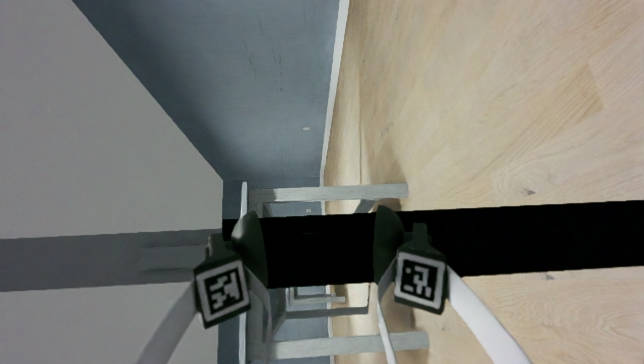

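Scene clock: 357.00 s.
r1.base_odometry: x=+0.706 y=+3.197 heading=-1.936 (m, m, rad; r1's odometry frame)
r1.turned_by_wheels: +0.000 (rad since the last result)
r1.turned_by_imu: +0.000 (rad since the last result)
r1.base_tilt: forward=+0.1 right=-1.4 (deg)
r1.lidar_m: 1.57 2.31 1.79 1.77 1.35 1.05 1.03 1.10 1.61 1.27 0.62 1.55
r1.head_depth_mm: 2617 2795 2219 1797 1515 1319 1164 / 2694 2868 2191 1798 1550 1302 1171 / 1316 2739 2154 1682 1554 1294 1167 / 1172 2652 2096 1688 1560 1319 1165 / 2845 830 674 1688 1113 1283 1168 / 3004 2906 672 1814 1533 1324 1180 / 3130 2894 2232 1823 1542 1338 1169
r1.base_status: not commanded
r1.joint_positions: lift_m=+0.372 arm_m=+0.306 wrist_yaw_rad=+0.999 wrist_pitch_rad=-0.011 wrist_roll_rad=+1.568 gripper_m=-0.019 head_pan_rad=-1.393 head_tilt_rad=-0.791
r1.joint_status: all done
r1.motor_effort: left_wheel=+5(5) right_wheel=-12(12) lift_m=+34(34) arm_m=-3(3) wrist_yaw_rad=+1(1) wrist_pitch_rad=+3(7) wrist_roll_rad=+1(1) gripper_m=-22(100) head_pan_rad=-2(2) head_tilt_rad=-2(3) (%)
r1.hand_pose: x=+0.1938 y=-0.5898 z=+0.4837 quat_wxyz=(+0.004, +0.479, -0.878, -0.004) (m; r1's base frame)
r1.wrist_depth_mm: - - - - - 792 541 / - - - - - 812 556 / - - - - - 819 553 / - - - - - 829 554 / - 194 195 189 192 193 195 / - - 192 - 190 730 537 / - - - - - 814 571
r2.base_odometry: x=+1.191 y=+2.820 heading=+1.318 (m, m, rad; r2's odometry frame)
r2.turned_by_wheels: +0.000 (rad since the last result)
r2.turned_by_imu: +0.000 (rad since the last result)
r2.base_tilt: forward=+0.9 right=+0.7 (deg)
r2.lidar_m: 1.27 1.30 1.71 1.72 1.76 2.32 1.65 1.33 3.23 0.69 1.30 1.34
r2.head_depth_mm: 2726 3047 2879 2154 1757 - - / 2739 3044 2902 2251 - 1408 1213 / 2685 3053 2953 793 1609 1430 1221 / 2654 2984 754 767 1599 1355 1222 / 2630 2941 2975 2132 1652 1438 1229 / 2640 2935 2998 2135 1084 1454 1239 / 2525 2828 1478 2013 1616 1465 1241
r2.base_status: not commanded
r2.joint_positions: lift_m=+0.738 arm_m=+0.310 wrist_yaw_rad=+0.043 wrist_pitch_rad=-0.117 wrist_roll_rad=+0.001 gripper_m=-0.014 head_pan_rad=-1.563 head_tilt_rad=-0.692
r2.joint_status: all done
r2.on_its_own: wrist_yaw_rad is held at +0.040, not at your +0.000, by its stall guard, which is not easing now; wrist_pitch_rad is at rest, and its effort (+51) is outside its rest range (-20 to +32)
r2.motor_effort: left_wheel=+3(4) right_wheel=-4(3) lift_m=+56(56) arm_m=+0(0) wrist_yaw_rad=-2(2) wrist_pitch_rad=+51(52) wrist_roll_rad=-1(1) gripper_m=-20(20) head_pan_rad=-5(4) head_tilt_rad=-3(4) (%)
r2.hand_pose: x=-0.0107 y=-0.7065 z=+0.8233 quat_wxyz=(+0.706, +0.056, -0.705, -0.026) (m; r2's base frame)
r2.wrist_depth_mm: - - - 114 118 - - / - - - 120 125 - - / - - 166 126 132 - - / - 100 100 100 99 99 - / - 671 86 81 78 75 72 / - - - 167 - - - / 440 - - 180 - - -
pictures: r1_wrist_camera
camera_calibration (this result's frames):
r1_wrist_camera: T_world_to_cam=[[-0.0181887, 0.0649003, -0.997726, 0.523061], [0.372784, 0.926377, 0.0534633, 0.480486], [0.92774, -0.370964, -0.0410434, -0.21501], [0, 0, 0, 1]] pos_world=[0.0298699, -0.558819, 0.487359]
Images, in order (width x height): r1_wrist_camera 644x364.

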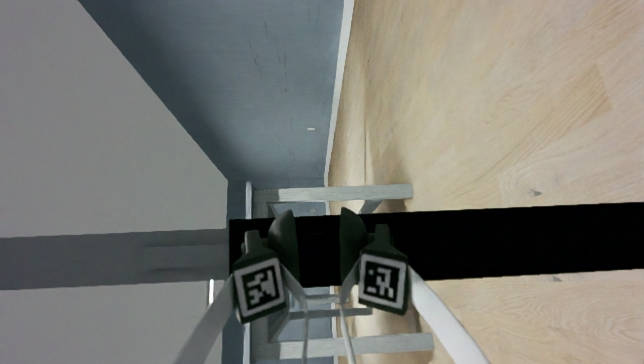

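Scene clock: 358.13 s.
r1.base_odometry: x=+0.711 y=+3.211 heading=-1.936 (m, m, rad; r1's odometry frame)
r1.turned_by_wheels: +0.000 (rad since the last result)
r1.turned_by_imu: +0.000 (rad since the last result)
r1.base_tilt: forward=+0.2 right=-1.4 (deg)
r1.lidar_m: 1.57 2.31 1.80 1.77 1.33 1.03 1.01 1.08 1.59 1.28 0.62 1.57
r1.head_depth_mm: 2622 2808 2201 1786 1523 1324 1166 / 2678 2842 2193 1816 1554 1290 1162 / 1331 2667 2148 1693 1567 1291 1163 / 1173 2760 2139 1679 1567 1317 1166 / 2852 830 702 1700 1118 1289 1171 / 3039 2918 658 1816 1534 1328 1173 / 3142 2881 2264 1823 1537 1332 1175
r1.base_status: done
r1.joint_positions: lift_m=+0.372 arm_m=+0.303 wrist_yaw_rad=+1.011 wrist_pitch_rad=-0.011 wrist_roll_rad=+1.568 gripper_m=-0.019 head_pan_rad=-1.393 head_tilt_rad=-0.791
r1.joint_status: all done
r1.motor_effort: left_wheel=+4(7) right_wheel=-6(20) lift_m=+34(34) arm_m=-2(6) wrist_yaw_rad=-10(10) wrist_pitch_rad=+4(4) wrist_roll_rad=+1(1) gripper_m=-20(22) head_pan_rad=-2(2) head_tilt_rad=-3(4) (%)
r1.hand_pose: x=+0.1955 y=-0.5842 z=+0.4837 quat_wxyz=(+0.004, +0.484, -0.875, -0.004) (m; r1's base frame)
r1.wrist_depth_mm: - - - - - 806 548 / - - - - - 801 550 / - - - - - 801 551 / - - - - - 825 536 / 207 207 206 204 206 208 209 / - - - - - 796 561 / - - - - - 846 562
r2.base_odometry: x=+1.191 y=+2.820 heading=+1.318 (m, m, rad; r2's odometry frame)
r2.turned_by_wheels: +0.000 (rad since the last result)
r2.turned_by_imu: +0.000 (rad since the last result)
r2.base_tilt: forward=+0.9 right=+0.6 (deg)
r2.lidar_m: 1.27 1.30 1.71 1.72 1.76 2.31 1.65 1.33 3.23 0.69 1.28 1.34
r2.head_depth_mm: 2719 3029 2875 2154 1750 - - / 2695 3027 2888 2232 - 1412 1216 / 2681 3019 2923 795 1611 1433 1216 / 2664 2955 752 764 1594 1359 1222 / 2664 2932 2998 2118 1645 1448 1229 / 2615 2923 3061 2132 1095 1451 1232 / 2551 2823 1470 2032 1600 1472 1243
r2.base_status: not commanded
r2.joint_positions: lift_m=+0.738 arm_m=+0.310 wrist_yaw_rad=+0.043 wrist_pitch_rad=-0.117 wrist_roll_rad=+0.001 gripper_m=-0.014 head_pan_rad=-1.563 head_tilt_rad=-0.692
r2.joint_status: not commanded
r2.on_its_own: wrist_yaw_rad is held at +0.040, not at your +0.000, by its stall guard, which is not easing now; wrist_pitch_rad is at rest, and its effort (+51) is outside its rest range (-20 to +32)
r2.motor_effort: left_wheel=+3(3) right_wheel=-3(3) lift_m=+56(56) arm_m=+0(1) wrist_yaw_rad=-2(2) wrist_pitch_rad=+51(51) wrist_roll_rad=-1(1) gripper_m=-19(19) head_pan_rad=-4(5) head_tilt_rad=-3(3) (%)
r2.hand_pose: x=-0.0107 y=-0.7065 z=+0.8233 quat_wxyz=(+0.706, +0.056, -0.705, -0.026) (m; r2's base frame)
r2.wrist_depth_mm: - - - 114 119 - - / - - - 120 126 - - / - - 166 126 132 - - / - 100 99 100 100 99 - / - 655 86 81 78 75 72 / - - - 166 - - - / 459 - - 179 - - -
pictures: r1_wrist_camera
camera_calibration (this result's frames):
r1_wrist_camera: T_world_to_cam=[[-0.0186707, 0.0645593, -0.997739, 0.522706], [0.36171, 0.930757, 0.0534564, 0.479374], [0.932104, -0.359895, -0.0407296, -0.208977], [0, 0, 0, 1]] pos_world=[0.0311532, -0.555136, 0.487387]
Images, in order (width x height): r1_wrist_camera 644x364.

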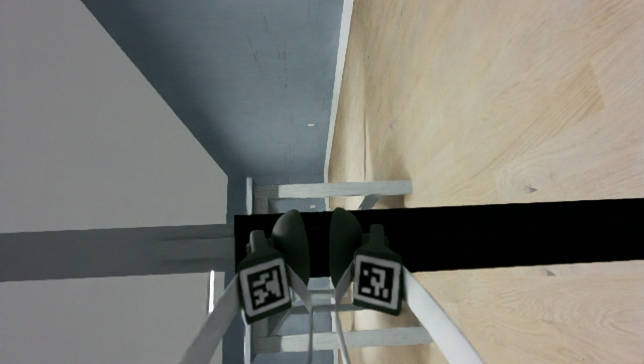

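Call:
execute_actions([
  {"r1":{"joints":{"gripper_m":0.045,"arm_m":0.308}},"r2":{"joints":{"lift_m":0.725}}},
], cameras=[])

Call:
execute_actions([
  {"r1":{"base":{"translate_m":0.024}}},
], cameras=[])

Call:
execute_actions([
  {"r1":{"joints":{"gripper_m":-0.06}},"r2":{"joints":{"lift_m":0.739}}},
], cameras=["r1_wrist_camera"])

Call:
execute_actions([
  {"r1":{"base":{"translate_m":-0.015},"joints":{"arm_m":0.306}}},
], cameras=["r1_wrist_camera","r1_head_camera"])

Call:
zoom_image(camera="r1_head_camera", region=[480,240,640,360])

Scene clock: 368.07 s.
r1.base_odometry: x=+0.711 y=+3.211 heading=-1.936 (m, m, rad; r1's odometry frame)
r1.turned_by_wheels: +0.000 (rad since the last result)
r1.turned_by_imu: -0.001 (rad since the last result)
r1.base_tilt: forward=+0.1 right=-1.3 (deg)
r1.lidar_m: 1.56 2.31 1.80 1.77 1.33 1.03 1.01 1.08 1.59 1.28 0.63 1.57
r1.head_depth_mm: 2612 2748 2225 1812 1514 1321 1157 / 2658 2888 2205 1800 1569 1299 1164 / 1313 2621 2137 1682 1568 1292 1166 / 1191 2744 2154 1677 1558 1310 1172 / 2874 847 699 1681 1112 1290 1168 / 3038 2895 659 1826 1535 1331 1170 / 3124 2895 2243 1817 1547 1330 1176
r1.base_status: not commanded
r1.joint_positions: lift_m=+0.372 arm_m=+0.308 wrist_yaw_rad=+1.002 wrist_pitch_rad=-0.015 wrist_roll_rad=+1.568 gripper_m=+0.045 head_pan_rad=-1.393 head_tilt_rad=-0.791
r1.joint_status: all done
r1.motor_effort: left_wheel=+1(4) right_wheel=-1(6) lift_m=+34(34) arm_m=+3(5) wrist_yaw_rad=-2(22) wrist_pitch_rad=+4(5) wrist_roll_rad=+1(1) gripper_m=+1(92) head_pan_rad=-2(3) head_tilt_rad=-3(3) (%)
r1.hand_pose: x=+0.1942 y=-0.5905 z=+0.4826 quat_wxyz=(+0.005, +0.480, -0.877, -0.006) (m; r1's base frame)
r1.wrist_depth_mm: - - - - - 788 537 / - - - - - 790 548 / - - - - - 812 551 / - - - - - 827 555 / - - - 204 207 208 211 / 204 204 - 200 - 708 542 / - - - - - 782 564
r2.base_odometry: x=+1.191 y=+2.820 heading=+1.318 (m, m, rad; r2's odometry frame)
r2.turned_by_wheels: +0.000 (rad since the last result)
r2.turned_by_imu: -0.001 (rad since the last result)
r2.base_tilt: forward=+1.0 right=+0.6 (deg)
r2.lidar_m: 1.27 1.30 1.70 1.72 1.76 2.31 1.65 1.33 3.21 0.69 1.28 1.34
r2.head_depth_mm: 2721 3065 2904 2130 1730 - - / 2711 3022 2927 2248 - 1434 1218 / 2697 3001 2933 2110 - 1428 1222 / 2659 3020 753 769 1699 1355 1223 / 2658 2939 3014 2137 1673 1441 1228 / 2631 2924 3042 2146 1083 1453 1233 / 2541 2834 1470 1753 1584 1464 1238
r2.base_status: not commanded
r2.joint_positions: lift_m=+0.725 arm_m=+0.310 wrist_yaw_rad=+0.042 wrist_pitch_rad=-0.076 wrist_roll_rad=+0.001 gripper_m=-0.014 head_pan_rad=-1.563 head_tilt_rad=-0.692
r2.joint_status: all done
r2.on_its_own: wrist_yaw_rad is held at +0.040, not at your +0.000, by its stall guard, which is not easing now; wrist_pitch_rad is at rest, and its effort (+33) is outside its rest range (-20 to +32)
r2.motor_effort: left_wheel=+4(4) right_wheel=-4(4) lift_m=+33(51) arm_m=+0(0) wrist_yaw_rad=-2(2) wrist_pitch_rad=+33(51) wrist_roll_rad=-1(1) gripper_m=-18(19) head_pan_rad=-4(4) head_tilt_rad=-4(3) (%)
r2.hand_pose: x=-0.0107 y=-0.7085 z=+0.8202 quat_wxyz=(+0.707, +0.042, -0.706, -0.012) (m; r2's base frame)
r2.wrist_depth_mm: - - - 117 121 - - / - - - 122 128 - - / - - 169 126 132 - - / 111 91 90 90 90 90 99 / - 798 - 155 78 75 72 / - - - 164 - - - / - - - 176 - - -
pictures: none
No camera images: the call's "cameras" was empty. Leave "cameras" out to get every camera's image.

Scene clock: 369.20 s.
r1.base_odometry: x=+0.703 y=+3.189 heading=-1.937 (m, m, rad; r1's odometry frame)
r1.turned_by_wheels: -0.001 (rad since the last result)
r1.turned_by_imu: -0.003 (rad since the last result)
r1.base_tilt: forward=+0.2 right=-1.4 (deg)
r1.lidar_m: 1.56 2.31 1.80 1.77 1.36 1.06 1.04 1.11 1.62 1.28 0.62 1.54
r1.head_depth_mm: 2607 2784 2187 1796 1523 1317 1163 / 2725 2828 2228 1797 1560 1294 1166 / 1274 2756 2127 1670 1569 1301 1162 / 1193 2539 2068 1665 1564 1316 1167 / 2907 841 675 1687 1281 1291 1170 / 3005 2887 677 1818 1535 1325 1172 / 3093 2898 2257 1834 1535 1323 1176
r1.base_status: done
r1.joint_positions: lift_m=+0.372 arm_m=+0.308 wrist_yaw_rad=+1.000 wrist_pitch_rad=-0.017 wrist_roll_rad=+1.569 gripper_m=+0.045 head_pan_rad=-1.393 head_tilt_rad=-0.791
r1.joint_status: not commanded
r1.on_its_own: right_wheel is at rest, and its effort (+30) is outside its rest range (-18 to +18)
r1.motor_effort: left_wheel=-14(18) right_wheel=+30(34) lift_m=+34(34) arm_m=+3(3) wrist_yaw_rad=+0(1) wrist_pitch_rad=+5(5) wrist_roll_rad=+1(1) gripper_m=-2(1) head_pan_rad=-2(2) head_tilt_rad=-3(3) (%)
r1.hand_pose: x=+0.1938 y=-0.5909 z=+0.4823 quat_wxyz=(+0.005, +0.479, -0.878, -0.007) (m; r1's base frame)
r1.wrist_depth_mm: - - - - - 781 538 / - - - - - 803 548 / - - - - - 826 552 / - - - - - 820 548 / - 188 190 184 187 189 190 / - 185 - 182 - 707 536 / - - - - - 784 566
r2.base_odometry: x=+1.191 y=+2.820 heading=+1.318 (m, m, rad; r2's odometry frame)
r2.turned_by_wheels: +0.000 (rad since the last result)
r2.turned_by_imu: +0.000 (rad since the last result)
r2.base_tilt: forward=+1.0 right=+0.6 (deg)
r2.lidar_m: 1.27 1.30 1.70 1.72 1.76 2.32 1.65 1.32 3.22 0.69 1.43 1.34
r2.head_depth_mm: 2733 3069 2875 2133 1738 - - / 2711 3028 2936 2250 - 1427 1211 / 2687 2964 2926 2115 - 1435 1223 / 2671 2962 752 770 1598 1363 1228 / 2645 2967 3006 2118 1633 1443 1233 / 2623 2963 3019 2145 1076 1459 1236 / 2547 2836 2904 2017 1622 1458 1235
r2.base_status: not commanded
r2.joint_positions: lift_m=+0.725 arm_m=+0.310 wrist_yaw_rad=+0.042 wrist_pitch_rad=-0.076 wrist_roll_rad=+0.001 gripper_m=-0.014 head_pan_rad=-1.563 head_tilt_rad=-0.692
r2.joint_status: not commanded
r2.on_its_own: wrist_yaw_rad is held at +0.040, not at your +0.000, by its stall guard, which is not easing now; wrist_pitch_rad is at rest, and its effort (+33) is outside its rest range (-20 to +32)
r2.motor_effort: left_wheel=+4(4) right_wheel=-4(4) lift_m=+32(33) arm_m=-1(0) wrist_yaw_rad=-2(2) wrist_pitch_rad=+33(33) wrist_roll_rad=-1(1) gripper_m=-19(19) head_pan_rad=-5(4) head_tilt_rad=-5(3) (%)
r2.hand_pose: x=-0.0107 y=-0.7085 z=+0.8202 quat_wxyz=(+0.707, +0.042, -0.706, -0.012) (m; r2's base frame)
r2.wrist_depth_mm: - - - 117 121 - - / - - - 122 128 - - / - - 168 127 132 - - / 111 91 91 90 90 90 100 / - 792 - 155 78 75 72 / - - - 165 - - - / 457 - - 176 - - -
pictures: none
No camera images: the call's "cameras" was empty. Leave "cameras" out to get every camera's image.

Scene clock: 371.73 s.
r1.base_odometry: x=+0.703 y=+3.188 heading=-1.935 (m, m, rad; r1's odometry frame)
r1.turned_by_wheels: +0.001 (rad since the last result)
r1.turned_by_imu: -0.002 (rad since the last result)
r1.base_tilt: forward=+0.2 right=-1.3 (deg)
r1.lidar_m: 1.54 2.32 1.80 1.77 1.36 1.06 1.04 1.11 1.62 1.27 0.62 1.55
r1.head_depth_mm: 2598 2838 2186 1791 1514 1313 1161 / 2654 2873 2207 1793 1548 1292 1160 / 1315 2773 2154 1677 1566 1296 1169 / 1170 891 2092 1676 1571 1314 1174 / 2865 817 674 1691 1287 1295 1167 / 3020 2889 677 1823 1537 1323 1174 / 3070 2908 2253 1808 1536 1326 1176
r1.base_status: not commanded
r1.joint_positions: lift_m=+0.372 arm_m=+0.308 wrist_yaw_rad=+0.996 wrist_pitch_rad=-0.012 wrist_roll_rad=+1.574 gripper_m=-0.054 head_pan_rad=-1.393 head_tilt_rad=-0.791
r1.joint_status: gripper_m off_target (ended at -0.054, target -0.060)
r1.on_its_own: gripper_m is held at -0.056, not at your -0.060, by its stall guard, which is still easing
r1.motor_effort: left_wheel=+6(15) right_wheel=-15(32) lift_m=+35(35) arm_m=+1(3) wrist_yaw_rad=+3(6) wrist_pitch_rad=+4(6) wrist_roll_rad=-3(3) gripper_m=-39(100) head_pan_rad=-3(3) head_tilt_rad=-3(4) (%)
r1.hand_pose: x=+0.1934 y=-0.5920 z=+0.4834 quat_wxyz=(+0.002, +0.478, -0.879, -0.006) (m; r1's base frame)
r1.wrist_depth_mm: - - - - - 805 541 / - - - - - 815 550 / - - - - - 803 551 / - - - - - 827 554 / - - 189 184 186 188 189 / - 185 186 - 183 743 517 / - - - - - 846 577
r2.base_odometry: x=+1.191 y=+2.820 heading=+1.318 (m, m, rad; r2's odometry frame)
r2.turned_by_wheels: +0.000 (rad since the last result)
r2.turned_by_imu: +0.000 (rad since the last result)
r2.base_tilt: forward=+0.9 right=+0.6 (deg)
r2.lidar_m: 1.27 1.30 1.71 1.72 1.76 2.31 1.65 1.32 3.25 0.69 1.43 1.34
r2.head_depth_mm: 2717 3033 2887 2157 1748 - - / 2701 3018 2896 2236 - 1413 1218 / 2694 2930 2939 794 1609 1427 1219 / 2650 2972 752 766 1647 1360 1223 / 2635 2961 3018 2113 1629 1449 1227 / 2621 2937 3016 2158 1075 1450 1237 / 2547 2823 2874 2014 1624 1460 1239
r2.base_status: not commanded
r2.joint_positions: lift_m=+0.738 arm_m=+0.310 wrist_yaw_rad=+0.043 wrist_pitch_rad=-0.117 wrist_roll_rad=+0.001 gripper_m=-0.014 head_pan_rad=-1.563 head_tilt_rad=-0.692
r2.joint_status: all done
r2.on_its_own: wrist_yaw_rad is held at +0.040, not at your +0.000, by its stall guard, which is not easing now; wrist_pitch_rad is at rest, and its effort (+51) is outside its rest range (-20 to +32)
r2.motor_effort: left_wheel=+4(4) right_wheel=-3(4) lift_m=+55(56) arm_m=+0(1) wrist_yaw_rad=-2(2) wrist_pitch_rad=+51(53) wrist_roll_rad=-1(1) gripper_m=-19(19) head_pan_rad=-5(3) head_tilt_rad=-5(4) (%)
r2.hand_pose: x=-0.0108 y=-0.7065 z=+0.8233 quat_wxyz=(+0.706, +0.056, -0.705, -0.027) (m; r2's base frame)
r2.wrist_depth_mm: - - - 114 118 - - / - - - 120 126 - - / - - 167 126 131 - - / - 100 100 100 99 99 - / - 648 86 81 78 75 72 / - - - 166 - - - / 441 - - 179 - - -
pictures: r1_wrist_camera
camera_calibration (this result's frames):
r1_wrist_camera: T_world_to_cam=[[-0.0155698, 0.0704303, -0.997395, 0.525536], [0.375357, 0.924971, 0.0594566, 0.47846], [0.926749, -0.373454, -0.0408381, -0.216829], [0, 0, 0, 1]] pos_world=[0.0295353, -0.560551, 0.486864]
Images, in order (width x height): r1_wrist_camera 644x364.

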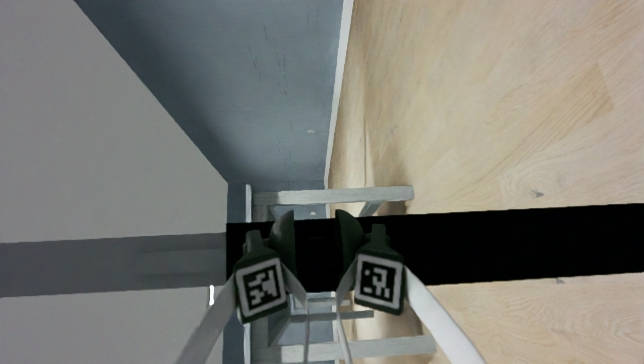

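Scene clock: 372.80 s.
r1.base_odometry: x=+0.708 y=+3.202 heading=-1.935 (m, m, rad; r1's odometry frame)
r1.turned_by_wheels: +0.001 (rad since the last result)
r1.turned_by_imu: +0.000 (rad since the last result)
r1.base_tilt: forward=+0.1 right=-1.3 (deg)
r1.lidar_m: 1.55 2.31 1.81 1.77 1.34 1.04 1.02 1.09 1.59 1.28 0.62 1.56
r1.head_depth_mm: 2640 2785 2230 1809 1534 1321 1159 / 2694 2836 2205 1810 1563 1292 1165 / 1336 2639 2142 1676 1567 1299 1167 / 1178 2665 2160 1665 1565 1325 1172 / 2834 826 696 1679 1119 1290 1169 / 2973 2912 660 1801 1536 1337 1179 / 3080 2903 2231 1830 1550 1331 1174
r1.base_status: done
r1.joint_positions: lift_m=+0.372 arm_m=+0.306 wrist_yaw_rad=+1.012 wrist_pitch_rad=-0.009 wrist_roll_rad=+1.574 gripper_m=-0.046 head_pan_rad=-1.393 head_tilt_rad=-0.791
r1.joint_status: all done
r1.on_its_own: gripper_m is held at -0.048, not at your -0.060, by its stall guard, which is still easing
r1.motor_effort: left_wheel=+9(22) right_wheel=-17(44) lift_m=+35(35) arm_m=-3(5) wrist_yaw_rad=-11(11) wrist_pitch_rad=+3(3) wrist_roll_rad=-3(3) gripper_m=-35(39) head_pan_rad=-2(2) head_tilt_rad=-3(3) (%)
r1.hand_pose: x=+0.1957 y=-0.5870 z=+0.4842 quat_wxyz=(+0.001, +0.485, -0.875, -0.005) (m; r1's base frame)
r1.wrist_depth_mm: - - - - - 789 549 / - - - - - 810 547 / - - - - - 806 558 / - - - - - 831 532 / - 201 200 197 198 201 200 / - - - - - 789 537 / - - - - - 851 571
r2.base_odometry: x=+1.191 y=+2.820 heading=+1.318 (m, m, rad; r2's odometry frame)
r2.turned_by_wheels: +0.000 (rad since the last result)
r2.turned_by_imu: +0.000 (rad since the last result)
r2.base_tilt: forward=+0.9 right=+0.7 (deg)
r2.lidar_m: 1.27 1.30 1.71 1.72 1.75 2.31 1.65 1.33 3.22 0.69 1.29 1.34
r2.head_depth_mm: 2717 3019 2891 2154 1752 - - / 2712 3033 2919 2257 - 1403 1216 / 2706 2974 2935 792 1600 1436 1220 / 2661 2969 750 766 1607 1362 1224 / 2632 2959 3017 2131 1644 1446 1227 / 2627 2935 3022 2144 1557 1447 1237 / 2568 2838 1462 1409 1621 1459 1241
r2.base_status: not commanded
r2.joint_positions: lift_m=+0.738 arm_m=+0.310 wrist_yaw_rad=+0.043 wrist_pitch_rad=-0.117 wrist_roll_rad=+0.001 gripper_m=-0.014 head_pan_rad=-1.563 head_tilt_rad=-0.692
r2.joint_status: not commanded
r2.on_its_own: wrist_yaw_rad is held at +0.040, not at your +0.000, by its stall guard, which is not easing now; wrist_pitch_rad is at rest, and its effort (+51) is outside its rest range (-20 to +32)
r2.motor_effort: left_wheel=+4(3) right_wheel=-4(4) lift_m=+56(56) arm_m=-1(0) wrist_yaw_rad=-2(2) wrist_pitch_rad=+51(51) wrist_roll_rad=-1(1) gripper_m=-18(19) head_pan_rad=-4(5) head_tilt_rad=-3(3) (%)
r2.hand_pose: x=-0.0108 y=-0.7065 z=+0.8233 quat_wxyz=(+0.706, +0.056, -0.705, -0.027) (m; r2's base frame)
r2.wrist_depth_mm: - - - 114 119 - - / - - - 120 126 - - / - - 167 126 131 - - / - 100 100 100 100 100 - / - 657 86 81 78 75 72 / - - - 166 - - - / 457 - - 179 - - -
pictures: r1_head_camera (sideways: a quarter turn clockwise sets it upright), r1_wrist_camera
camera_calibration (this result's frames):
r1_head_camera: T_world_to_cam=[[-0.148827, 0.710654, -0.68762, 0.915422], [0.978265, 0.207344, 0.00255636, -0.00425685], [0.144391, -0.672294, -0.726066, 0.904951], [0, 0, 0, 1]] pos_world=[0.00973738, -0.0412729, 1.28653]
r1_wrist_camera: T_world_to_cam=[[-0.0140604, 0.068519, -0.997551, 0.524675], [0.360263, 0.930992, 0.0588693, 0.479717], [0.932745, -0.358552, -0.0377749, -0.21096], [0, 0, 0, 1]] pos_world=[0.0313254, -0.558203, 0.48718]
Images, in order (width x height): r1_head_camera 896x504, r1_wrist_camera 644x364.

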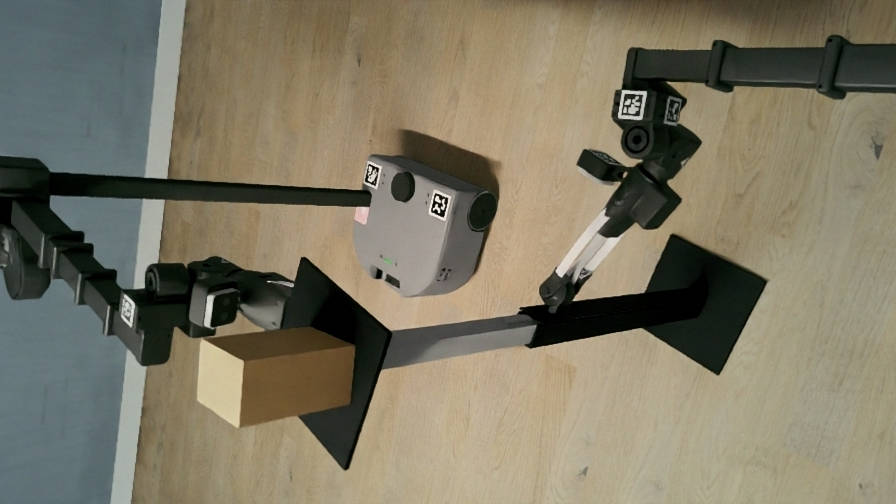

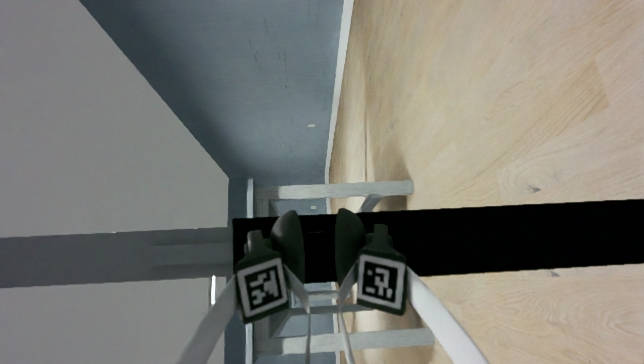

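Region (480, 240, 640, 360) of r1_head_camera's 896x504 image, scaled by 3.150, with more detail than that image has; it fills the top 378 rows of this view, and the rest is white.

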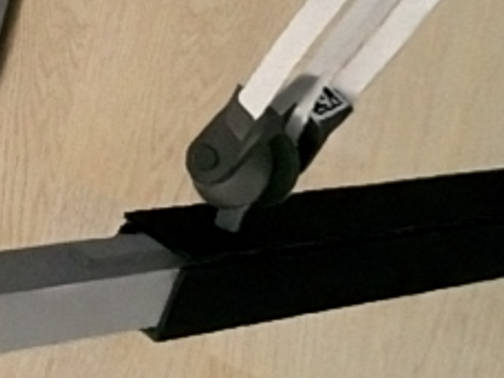

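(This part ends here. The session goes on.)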